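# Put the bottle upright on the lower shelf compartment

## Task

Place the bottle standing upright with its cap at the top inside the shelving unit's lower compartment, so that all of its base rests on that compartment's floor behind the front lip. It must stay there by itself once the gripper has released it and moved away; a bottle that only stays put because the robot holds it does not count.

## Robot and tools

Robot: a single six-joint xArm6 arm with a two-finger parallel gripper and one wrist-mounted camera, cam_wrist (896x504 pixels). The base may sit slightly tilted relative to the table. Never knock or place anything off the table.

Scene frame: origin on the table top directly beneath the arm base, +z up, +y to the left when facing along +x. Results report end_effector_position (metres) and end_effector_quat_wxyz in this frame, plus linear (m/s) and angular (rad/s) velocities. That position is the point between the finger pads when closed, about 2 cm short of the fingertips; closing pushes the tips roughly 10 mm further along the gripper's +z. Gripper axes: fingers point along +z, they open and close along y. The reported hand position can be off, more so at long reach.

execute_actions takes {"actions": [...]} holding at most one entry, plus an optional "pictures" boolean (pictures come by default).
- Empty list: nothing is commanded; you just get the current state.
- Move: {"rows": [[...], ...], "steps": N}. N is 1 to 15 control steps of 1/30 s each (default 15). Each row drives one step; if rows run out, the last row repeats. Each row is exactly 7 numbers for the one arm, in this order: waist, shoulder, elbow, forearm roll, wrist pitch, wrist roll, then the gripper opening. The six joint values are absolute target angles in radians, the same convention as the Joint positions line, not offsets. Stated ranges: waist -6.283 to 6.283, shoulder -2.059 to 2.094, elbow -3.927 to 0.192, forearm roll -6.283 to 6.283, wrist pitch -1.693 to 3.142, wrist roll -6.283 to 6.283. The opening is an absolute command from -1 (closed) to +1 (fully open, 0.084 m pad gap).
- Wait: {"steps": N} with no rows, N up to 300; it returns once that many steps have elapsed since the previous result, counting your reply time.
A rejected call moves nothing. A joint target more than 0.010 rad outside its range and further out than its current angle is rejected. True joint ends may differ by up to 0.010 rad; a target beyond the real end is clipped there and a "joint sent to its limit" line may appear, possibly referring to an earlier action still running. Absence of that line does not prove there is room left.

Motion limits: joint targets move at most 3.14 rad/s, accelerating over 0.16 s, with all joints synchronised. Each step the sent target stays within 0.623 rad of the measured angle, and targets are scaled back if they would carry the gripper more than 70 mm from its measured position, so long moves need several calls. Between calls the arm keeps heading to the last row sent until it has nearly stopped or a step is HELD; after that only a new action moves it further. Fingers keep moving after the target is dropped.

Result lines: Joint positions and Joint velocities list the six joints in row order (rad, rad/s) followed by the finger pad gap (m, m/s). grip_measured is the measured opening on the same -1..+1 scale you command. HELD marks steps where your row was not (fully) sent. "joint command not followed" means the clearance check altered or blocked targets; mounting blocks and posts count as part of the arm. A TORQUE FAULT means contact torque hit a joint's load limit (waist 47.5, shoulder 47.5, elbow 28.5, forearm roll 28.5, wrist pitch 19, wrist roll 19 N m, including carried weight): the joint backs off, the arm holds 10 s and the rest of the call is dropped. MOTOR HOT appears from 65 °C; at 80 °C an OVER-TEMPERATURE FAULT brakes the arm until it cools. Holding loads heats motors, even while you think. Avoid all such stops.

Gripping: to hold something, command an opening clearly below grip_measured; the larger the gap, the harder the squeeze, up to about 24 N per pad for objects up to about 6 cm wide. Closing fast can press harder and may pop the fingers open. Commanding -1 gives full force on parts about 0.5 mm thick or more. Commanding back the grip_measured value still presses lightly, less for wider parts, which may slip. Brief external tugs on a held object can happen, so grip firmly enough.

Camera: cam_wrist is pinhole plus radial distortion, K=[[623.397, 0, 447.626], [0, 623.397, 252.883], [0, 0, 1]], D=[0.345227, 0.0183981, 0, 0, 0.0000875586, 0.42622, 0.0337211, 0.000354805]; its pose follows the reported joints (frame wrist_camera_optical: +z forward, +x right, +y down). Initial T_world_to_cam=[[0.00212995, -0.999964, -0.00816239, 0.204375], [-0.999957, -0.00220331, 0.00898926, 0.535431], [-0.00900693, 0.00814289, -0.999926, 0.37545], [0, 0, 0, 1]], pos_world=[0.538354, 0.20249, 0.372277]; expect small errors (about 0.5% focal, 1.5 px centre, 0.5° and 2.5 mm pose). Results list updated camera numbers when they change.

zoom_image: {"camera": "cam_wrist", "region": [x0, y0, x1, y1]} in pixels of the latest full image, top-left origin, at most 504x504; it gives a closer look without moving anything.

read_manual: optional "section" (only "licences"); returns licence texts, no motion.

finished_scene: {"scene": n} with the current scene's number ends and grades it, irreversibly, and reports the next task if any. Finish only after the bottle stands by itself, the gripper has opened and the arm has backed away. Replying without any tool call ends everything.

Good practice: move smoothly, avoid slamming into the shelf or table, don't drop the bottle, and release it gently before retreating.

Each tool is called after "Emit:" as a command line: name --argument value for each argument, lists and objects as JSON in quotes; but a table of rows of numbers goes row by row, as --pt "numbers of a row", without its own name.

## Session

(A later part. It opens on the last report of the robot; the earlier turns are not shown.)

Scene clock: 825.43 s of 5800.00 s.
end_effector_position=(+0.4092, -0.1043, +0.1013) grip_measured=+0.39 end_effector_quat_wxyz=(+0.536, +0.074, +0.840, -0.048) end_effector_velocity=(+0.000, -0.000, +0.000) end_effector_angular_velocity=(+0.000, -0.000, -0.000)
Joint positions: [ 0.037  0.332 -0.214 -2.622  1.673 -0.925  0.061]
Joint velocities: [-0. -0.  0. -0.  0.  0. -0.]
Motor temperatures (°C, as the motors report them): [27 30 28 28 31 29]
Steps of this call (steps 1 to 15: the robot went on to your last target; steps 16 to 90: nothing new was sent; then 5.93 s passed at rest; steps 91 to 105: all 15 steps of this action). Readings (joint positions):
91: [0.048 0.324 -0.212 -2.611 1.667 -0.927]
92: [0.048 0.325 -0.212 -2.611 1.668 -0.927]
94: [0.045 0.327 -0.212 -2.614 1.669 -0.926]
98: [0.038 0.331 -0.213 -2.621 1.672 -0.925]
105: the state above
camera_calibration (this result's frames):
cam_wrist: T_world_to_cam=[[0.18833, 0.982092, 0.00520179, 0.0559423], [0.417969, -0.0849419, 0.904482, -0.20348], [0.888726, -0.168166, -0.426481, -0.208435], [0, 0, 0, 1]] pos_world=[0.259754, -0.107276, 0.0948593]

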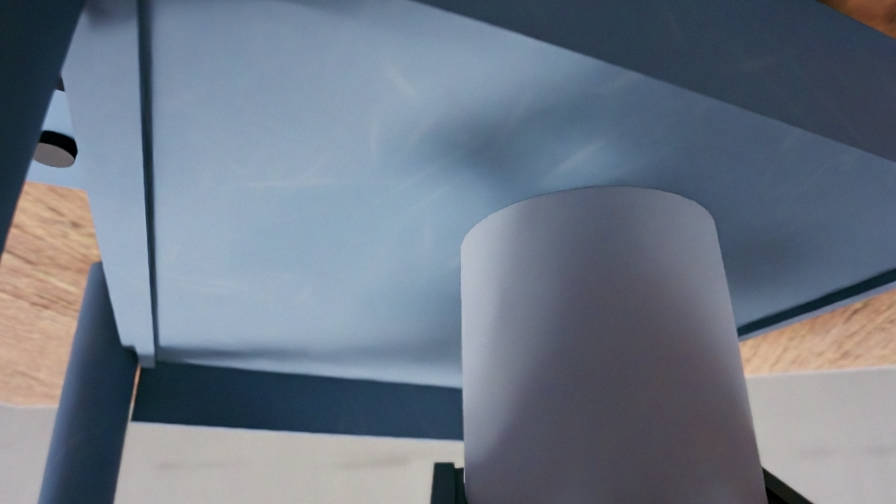

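Emit:
execute_actions --actions '[{"rows": [[0.0370,0.3321,-0.2137,-2.6219,1.6727,-0.9247,-0.4],[0.0370,0.3321,-0.2137,-2.6219,1.6727,-0.9247,0.0],[0.0370,0.3321,-0.2137,-2.6219,1.6727,-0.9247,0.2],[0.0370,0.3321,-0.2137,-2.6219,1.6727,-0.9247,0.3],[0.0370,0.3321,-0.2137,-2.6219,1.6727,-0.9247,0.36],[0.0370,0.3321,-0.2137,-2.6219,1.6727,-0.9247,0.42],[0.0370,0.3321,-0.2137,-2.6219,1.6727,-0.9247,0.48],[0.0370,0.3321,-0.2137,-2.6219,1.6727,-0.9247,0.54],[0.0370,0.3321,-0.2137,-2.6219,1.6727,-0.9247,0.62],[0.0370,0.3321,-0.2137,-2.6219,1.6727,-0.9247,0.70],[0.0370,0.3321,-0.2137,-2.6219,1.6727,-0.9247,0.78],[0.0370,0.3321,-0.2137,-2.6219,1.6727,-0.9247,0.86],[0.0370,0.3321,-0.2137,-2.6219,1.6727,-0.9247,0.94],[0.0370,0.3321,-0.2137,-2.6219,1.6727,-0.9247,1.0]], "steps": 15}]' --pictures false

Emit:
execute_actions --actions '[{"steps": 15}]'

Scene clock: 840.37 s of 5800.00 s.
end_effector_position=(+0.4093, -0.1043, +0.1015) grip_measured=+0.99 end_effector_quat_wxyz=(+0.536, +0.074, +0.840, -0.047) end_effector_velocity=(-0.000, -0.000, -0.001) end_effector_angular_velocity=(+0.000, +0.002, -0.001)
Joint positions: [ 0.037  0.332 -0.214 -2.622  1.673 -0.925  0.084]
Joint velocities: [-0.001 -0.    -0.     0.001 -0.001 -0.     0.012]
Motor temperatures (°C, as the motors report them): [27 30 28 28 31 29]
Steps of this call (steps 1 to 15: the robot went on to your last target; steps 16 to 90: nothing new was sent; then 11.43 s passed at rest; steps 91 to 105: all 15 steps of this action). Readings (joint positions):
91: [0.037 0.332 -0.214 -2.622 1.673 -0.925]
92: [0.037 0.332 -0.214 -2.622 1.673 -0.925]
94: [0.037 0.332 -0.214 -2.622 1.673 -0.925]
98: [0.037 0.332 -0.214 -2.622 1.673 -0.925]
105: the state above

Scene clock: 840.87 s of 5800.00 s.
end_effector_position=(+0.4092, -0.1043, +0.1013) grip_measured=+1.00 end_effector_quat_wxyz=(+0.536, +0.074, +0.840, -0.048) end_effector_velocity=(-0.000, -0.000, -0.000) end_effector_angular_velocity=(-0.000, +0.000, +0.000)
Joint positions: [ 0.037  0.332 -0.214 -2.622  1.673 -0.925  0.084]
Joint velocities: [-0.    -0.     0.001  0.     0.     0.    -0.   ]
Motor temperatures (°C, as the motors report them): [27 30 28 28 31 29]
Steps of this call (steps 1 to 15: the robot went on to your last target). Readings (joint positions):
1: [0.037 0.332 -0.214 -2.622 1.673 -0.925]
2: [0.037 0.332 -0.214 -2.622 1.673 -0.925]
4: [0.037 0.332 -0.214 -2.622 1.673 -0.925]
8: [0.037 0.332 -0.214 -2.622 1.673 -0.925]
15: the state above
The arm was judged still, so your last target was given up. Only a new action makes it travel on or press farther. Fingers that are still opening or closing keep moving.
camera_calibration (this result's frames):
cam_wrist: T_world_to_cam=[[0.188296, 0.982099, 0.00519509, 0.0559512], [0.418005, -0.0849279, 0.904466, -0.203465], [0.888716, -0.168136, -0.426514, -0.208418], [0, 0, 0, 1]] pos_world=[0.259738, -0.107272, 0.0948435]

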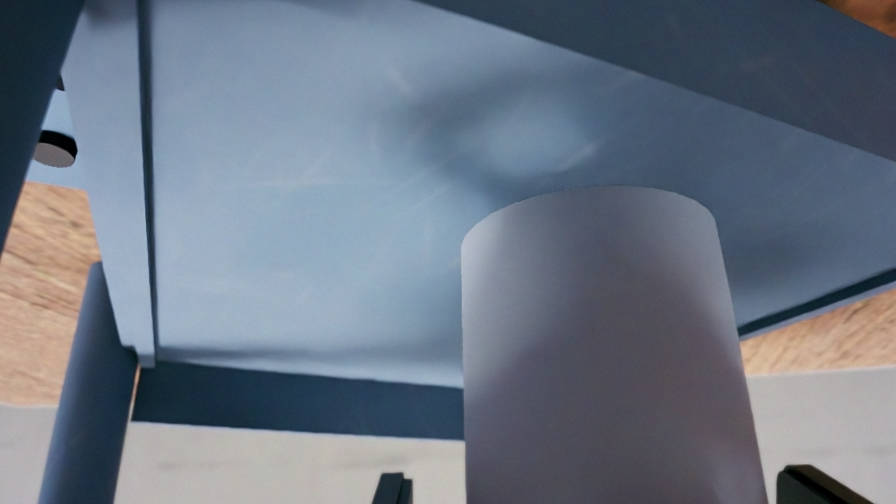

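Emit:
execute_actions --actions '[{"rows": [[0.0428,0.3348,-0.2146,-2.6144,1.6754,-0.9215,1],[0.0543,0.3402,-0.2164,-2.5993,1.6809,-0.9152,1],[0.0698,0.3475,-0.2187,-2.5792,1.6882,-0.9067,1],[0.0871,0.3556,-0.2214,-2.5567,1.6964,-0.8972,1],[0.1064,0.3647,-0.2244,-2.5316,1.7055,-0.8866,1],[0.1256,0.3737,-0.2274,-2.5065,1.7146,-0.8760,1],[0.1449,0.3828,-0.2303,-2.4814,1.7237,-0.8655,1],[0.1642,0.3918,-0.2333,-2.4563,1.7328,-0.8549,1],[0.1835,0.4009,-0.2363,-2.4312,1.7419,-0.8443,1],[0.2008,0.4090,-0.2389,-2.4086,1.7501,-0.8348,1],[0.2143,0.4154,-0.2410,-2.3911,1.7565,-0.8274,1],[0.2239,0.4199,-0.2425,-2.3785,1.7611,-0.8221,1],[0.2297,0.4226,-0.2434,-2.3710,1.7638,-0.8189,1]], "steps": 15}]' --pictures false

Emit:
execute_actions --actions '[{"steps": 8}]'

Scene clock: 961.37 s of 5800.00 s.
end_effector_position=(+0.4013, -0.0966, +0.1171) grip_measured=+1.00 end_effector_quat_wxyz=(+0.533, +0.109, +0.836, -0.068) end_effector_velocity=(-0.011, +0.005, +0.018) end_effector_angular_velocity=(-0.010, -0.011, -0.078)
Joint positions: [ 0.222  0.419 -0.242 -2.383  1.759 -0.824  0.084]
Joint velocities: [ 0.18   0.083 -0.026  0.23   0.084  0.098 -0.   ]
Motor temperatures (°C, as the motors report them): [27 30 28 28 31 29]
Steps of this call (steps 1 to 90: nothing new was sent; then 117.00 s passed at rest; steps 91 to 105: all 15 steps of this action). Readings (joint positions):
91: [0.037 0.332 -0.214 -2.622 1.673 -0.925]
92: [0.039 0.333 -0.214 -2.620 1.674 -0.924]
94: [0.051 0.339 -0.216 -2.603 1.680 -0.917]
98: [0.110 0.366 -0.225 -2.526 1.707 -0.884]
105: the state above

Scene clock: 961.63 s of 5800.00 s.
end_effector_position=(+0.4008, -0.0970, +0.1177) grip_measured=+1.00 end_effector_quat_wxyz=(+0.533, +0.111, +0.836, -0.070) end_effector_velocity=(-0.000, +0.000, +0.000) end_effector_angular_velocity=(-0.000, +0.000, -0.001)
Joint positions: [ 0.229  0.422 -0.243 -2.371  1.764 -0.819  0.084]
Joint velocities: [ 0.002  0.002 -0.001  0.003  0.001  0.001  0.   ]
Motor temperatures (°C, as the motors report them): [27 30 28 28 31 29]
Steps of this call (steps 1 to 8: the robot went on to your last target). Readings (joint positions):
1: [0.226 0.421 -0.242 -2.378 1.761 -0.822]
2: [0.228 0.422 -0.243 -2.375 1.762 -0.821]
4: [0.229 0.422 -0.243 -2.372 1.763 -0.819]
8: the state above
camera_calibration (this result's frames):
cam_wrist: T_world_to_cam=[[0.273495, 0.961849, 0.0068203, 0.0139628], [0.40907, -0.122728, 0.904212, -0.214248], [0.870553, -0.244508, -0.42703, -0.192855], [0, 0, 0, 1]] pos_world=[0.251715, -0.086879, 0.111276]

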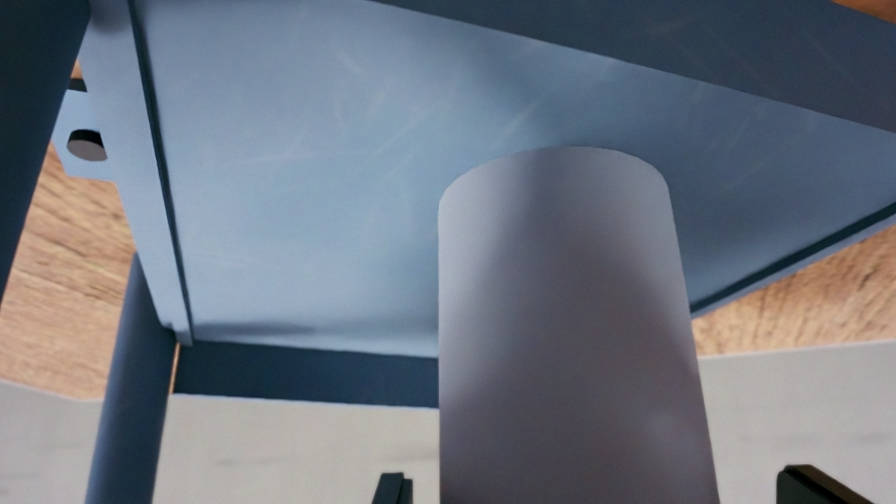

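Emit:
execute_actions --actions '[{"rows": [[0.2367,0.4274,-0.2455,-2.3611,1.7665,-0.8137,1],[0.2506,0.4371,-0.2496,-2.3413,1.7720,-0.8034,1],[0.2697,0.4505,-0.2554,-2.3142,1.7796,-0.7892,1],[0.2906,0.4650,-0.2616,-2.2845,1.7878,-0.7737,1],[0.3132,0.4808,-0.2684,-2.2524,1.7968,-0.7569,1],[0.3358,0.4965,-0.2751,-2.2203,1.8057,-0.7401,1],[0.3584,0.5123,-0.2819,-2.1881,1.8146,-0.7234,1],[0.3810,0.5280,-0.2886,-2.1560,1.8236,-0.7066,1],[0.4036,0.5438,-0.2954,-2.1239,1.8325,-0.6898,1],[0.4279,0.5745,-0.3125,-2.0865,1.8380,-0.6659,1],[0.4523,0.6053,-0.3296,-2.0491,1.8436,-0.6420,1],[0.4766,0.6360,-0.3467,-2.0117,1.8491,-0.6181,1],[0.5009,0.6667,-0.3639,-1.9743,1.8547,-0.5943,1],[0.5252,0.6974,-0.3810,-1.9369,1.8602,-0.5704,1],[0.5496,0.7282,-0.3981,-1.8995,1.8658,-0.5465,1]], "steps": 15}]' --pictures false

Emit:
execute_actions --actions '[{"rows": [[0.5739,0.7589,-0.4152,-1.8621,1.8713,-0.5226,1],[0.5941,0.7895,-0.4433,-1.8216,1.8730,-0.5032,1],[0.6144,0.8201,-0.4714,-1.7812,1.8747,-0.4838,1],[0.6346,0.8507,-0.4994,-1.7407,1.8764,-0.4643,1],[0.6549,0.8813,-0.5275,-1.7003,1.8781,-0.4449,1],[0.6751,0.9119,-0.5556,-1.6598,1.8798,-0.4255,1],[0.6953,0.9424,-0.5837,-1.6194,1.8815,-0.4061,1],[0.7156,0.9730,-0.6118,-1.5789,1.8832,-0.3866,1],[0.7358,1.0036,-0.6398,-1.5385,1.8849,-0.3672,1],[0.7538,1.0308,-0.6648,-1.5025,1.8864,-0.3500,1],[0.7696,1.0546,-0.6866,-1.4710,1.8877,-0.3349,1],[0.7831,1.0750,-0.7054,-1.4441,1.8889,-0.3219,1],[0.7921,1.0886,-0.7178,-1.4261,1.8896,-0.3133,1],[0.7988,1.0988,-0.7272,-1.4126,1.8902,-0.3068,1]], "steps": 15}]' --pictures false

Emit:
execute_actions --actions '[{"steps": 10}]'

Scene clock: 1000.67 s of 5800.00 s.
end_effector_position=(+0.3783, -0.0750, +0.1268) grip_measured=+1.00 end_effector_quat_wxyz=(+0.525, +0.162, +0.829, -0.101) end_effector_velocity=(-0.088, +0.113, -0.002) end_effector_angular_velocity=(+0.001, +0.013, -0.356)
Joint positions: [ 0.473  0.632 -0.345 -2.018  1.848 -0.622  0.084]
Joint velocities: [ 0.712  0.887 -0.491  1.09   0.168  0.687  0.   ]
Motor temperatures (°C, as the motors report them): [27 30 28 28 31 29]
Steps of this call (steps 1 to 30: the robot went on to your last target; steps 31 to 100: nothing new was sent; then 35.20 s passed at rest; steps 101 to 115: all 15 steps of this action). Readings (joint positions):
101: [0.230 0.423 -0.243 -2.371 1.764 -0.819]
102: [0.231 0.424 -0.244 -2.368 1.765 -0.817]
104: [0.246 0.434 -0.248 -2.347 1.771 -0.806]
108: [0.315 0.482 -0.269 -2.250 1.797 -0.756]
115: the state above

Scene clock: 1001.17 s of 5800.00 s.
end_effector_position=(+0.3258, -0.0200, +0.1271) grip_measured=+1.00 end_effector_quat_wxyz=(+0.506, +0.278, +0.797, -0.177) end_effector_velocity=(-0.109, +0.073, -0.006) end_effector_angular_velocity=(-0.031, -0.038, -0.423)
Joint positions: [ 0.778  1.068 -0.698 -1.455  1.888 -0.327  0.084]
Joint velocities: [ 0.372  0.568 -0.5    0.73   0.028  0.347  0.   ]
Motor temperatures (°C, as the motors report them): [27 30 28 28 31 29]
Steps of this call (steps 1 to 15: all 15 steps of this action). Readings (joint positions):
1: [0.497 0.662 -0.362 -1.981 1.853 -0.598]
2: [0.521 0.692 -0.378 -1.944 1.859 -0.575]
4: [0.567 0.753 -0.417 -1.869 1.868 -0.530]
8: [0.649 0.873 -0.521 -1.711 1.877 -0.451]
15: the state above

Scene clock: 1001.50 s of 5800.00 s.
end_effector_position=(+0.3198, -0.0165, +0.1270) grip_measured=+1.00 end_effector_quat_wxyz=(+0.505, +0.289, +0.792, -0.184) end_effector_velocity=(-0.001, +0.001, -0.000) end_effector_angular_velocity=(-0.002, +0.000, +0.000)
Joint positions: [ 0.798  1.097 -0.727 -1.413  1.89  -0.307  0.084]
Joint velocities: [ 0.004  0.005 -0.002  0.004 -0.001  0.002 -0.   ]
Motor temperatures (°C, as the motors report them): [27 30 28 28 31 29]
Steps of this call (steps 1 to 10: the robot went on to your last target). Readings (joint positions):
1: [0.788 1.083 -0.712 -1.436 1.889 -0.318]
2: [0.794 1.092 -0.719 -1.425 1.889 -0.313]
4: [0.797 1.096 -0.724 -1.417 1.890 -0.309]
8: [0.798 1.097 -0.726 -1.414 1.890 -0.307]
10: the state above
camera_calibration (this result's frames):
cam_wrist: T_world_to_cam=[[0.65444, 0.756082, 0.00693283, -0.166593], [0.319209, -0.284586, 0.903945, -0.153507], [0.685429, -0.589365, -0.427592, -0.0450828], [0, 0, 0, 1]] pos_world=[0.188927, 0.0557019, 0.120639]

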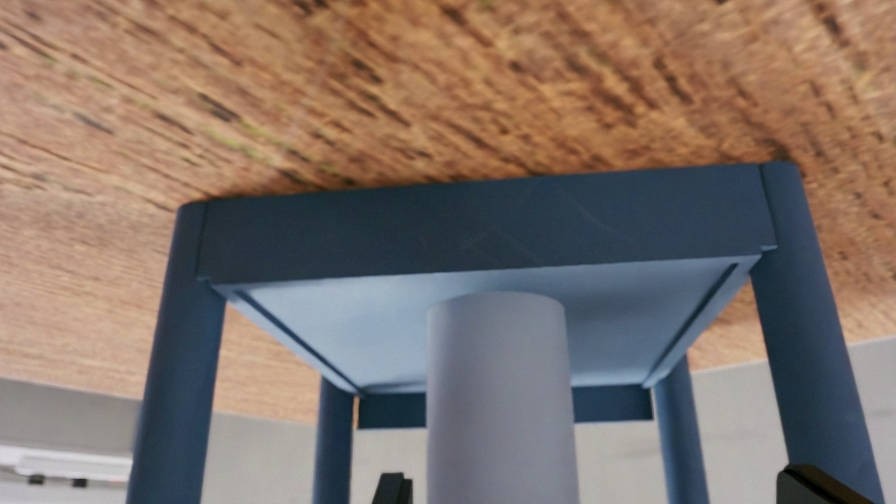

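Emit:
execute_actions --actions '[{"rows": [[0.8037,1.0988,-0.7272,-1.4126,1.8902,-0.3068,1],[0.8182,1.0988,-0.7272,-1.4126,1.8902,-0.3068,1],[0.8418,1.0988,-0.7272,-1.4126,1.8902,-0.3068,1],[0.8732,1.0988,-0.7272,-1.4126,1.8902,-0.3068,1],[0.9113,1.0988,-0.7272,-1.4126,1.8902,-0.3068,1],[0.9543,1.0988,-0.7272,-1.4126,1.8902,-0.3068,1],[1.0003,1.0988,-0.7272,-1.4126,1.8902,-0.3068,1],[1.0473,1.0988,-0.7272,-1.4126,1.8902,-0.3068,1],[1.0933,1.0988,-0.7272,-1.4126,1.8902,-0.3068,1],[1.1363,1.0988,-0.7272,-1.4126,1.8902,-0.3068,1],[1.1744,1.0988,-0.7272,-1.4126,1.8902,-0.3068,1],[1.2058,1.0988,-0.7272,-1.4126,1.8902,-0.3068,1],[1.2294,1.0988,-0.7272,-1.4126,1.8902,-0.3068,1],[1.2439,1.0988,-0.7272,-1.4126,1.8902,-0.3068,1],[1.2488,1.0988,-0.7272,-1.4126,1.8902,-0.3068,1]], "steps": 15}]' --pictures false

Emit:
execute_actions --actions '[{"steps": 12}]'

Scene clock: 1024.47 s of 5800.00 s.
end_effector_position=(+0.3103, +0.0467, +0.2360) grip_measured=+1.00 end_effector_quat_wxyz=(+0.642, +0.245, +0.723, -0.068) end_effector_velocity=(-0.079, +0.137, +0.247) end_effector_angular_velocity=(+0.077, -0.786, +0.461)
Joint positions: [ 1.193  1.098 -0.728 -1.413  1.89  -0.307  0.084]
Joint velocities: [ 0.914 -0.002  0.002 -0.001 -0.001  0.     0.   ]
Motor temperatures (°C, as the motors report them): [27 30 28 28 31 29]
Steps of this call (steps 1 to 30: the robot went on to your last target; steps 31 to 100: nothing new was sent; then 19.13 s passed at rest; steps 101 to 115: all 15 steps of this action). Readings (joint positions):
101: [0.799 1.099 -0.727 -1.413 1.890 -0.307]
102: [0.800 1.099 -0.727 -1.413 1.890 -0.307]
104: [0.815 1.099 -0.727 -1.412 1.890 -0.307]
108: [0.914 1.099 -0.727 -1.413 1.890 -0.307]
115: the state above

Scene clock: 1024.87 s of 5800.00 s.
end_effector_position=(+0.3050, +0.0544, +0.2501) grip_measured=+1.00 end_effector_quat_wxyz=(+0.659, +0.238, +0.712, -0.053) end_effector_velocity=(-0.000, +0.002, +0.003) end_effector_angular_velocity=(+0.003, -0.006, +0.003)
Joint positions: [ 1.247  1.099 -0.727 -1.413  1.89  -0.307  0.084]
Joint velocities: [ 0.007 -0.001 -0.002 -0.001 -0.    -0.     0.   ]
Motor temperatures (°C, as the motors report them): [27 30 28 28 31 29]
Steps of this call (steps 1 to 12: the robot went on to your last target). Readings (joint positions):
1: [1.219 1.098 -0.728 -1.413 1.890 -0.307]
2: [1.235 1.098 -0.728 -1.413 1.890 -0.307]
4: [1.245 1.099 -0.727 -1.413 1.890 -0.307]
8: [1.247 1.099 -0.727 -1.412 1.890 -0.307]
12: the state above
camera_calibration (this result's frames):
cam_wrist: T_world_to_cam=[[0.416843, 0.874555, 0.247781, -0.205644], [0.0185174, -0.280706, 0.959615, -0.162327], [0.90879, -0.395421, -0.133205, -0.0927755], [0, 0, 0, 1]] pos_world=[0.173041, 0.0975956, 0.194368]

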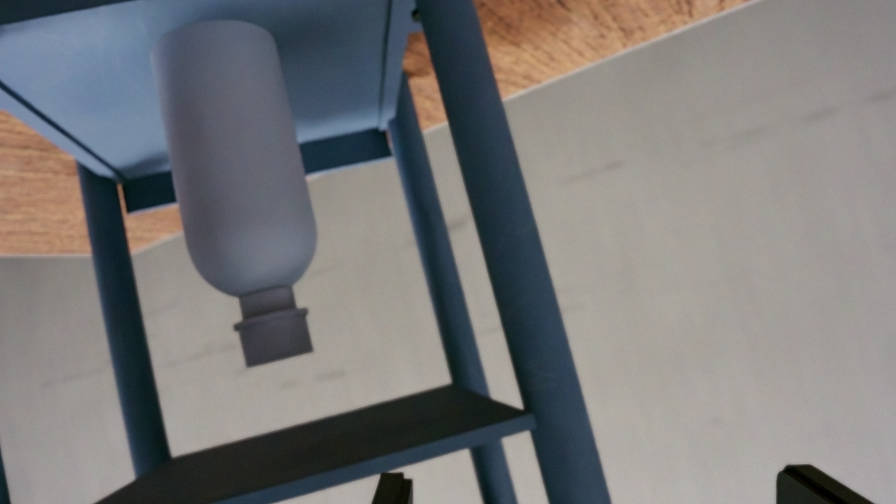

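The bottle is standing upright, cap up, in the lower compartment, and the arm is clear.

Emit:
finished_scene --scene 1

The scene is finished: the task was done.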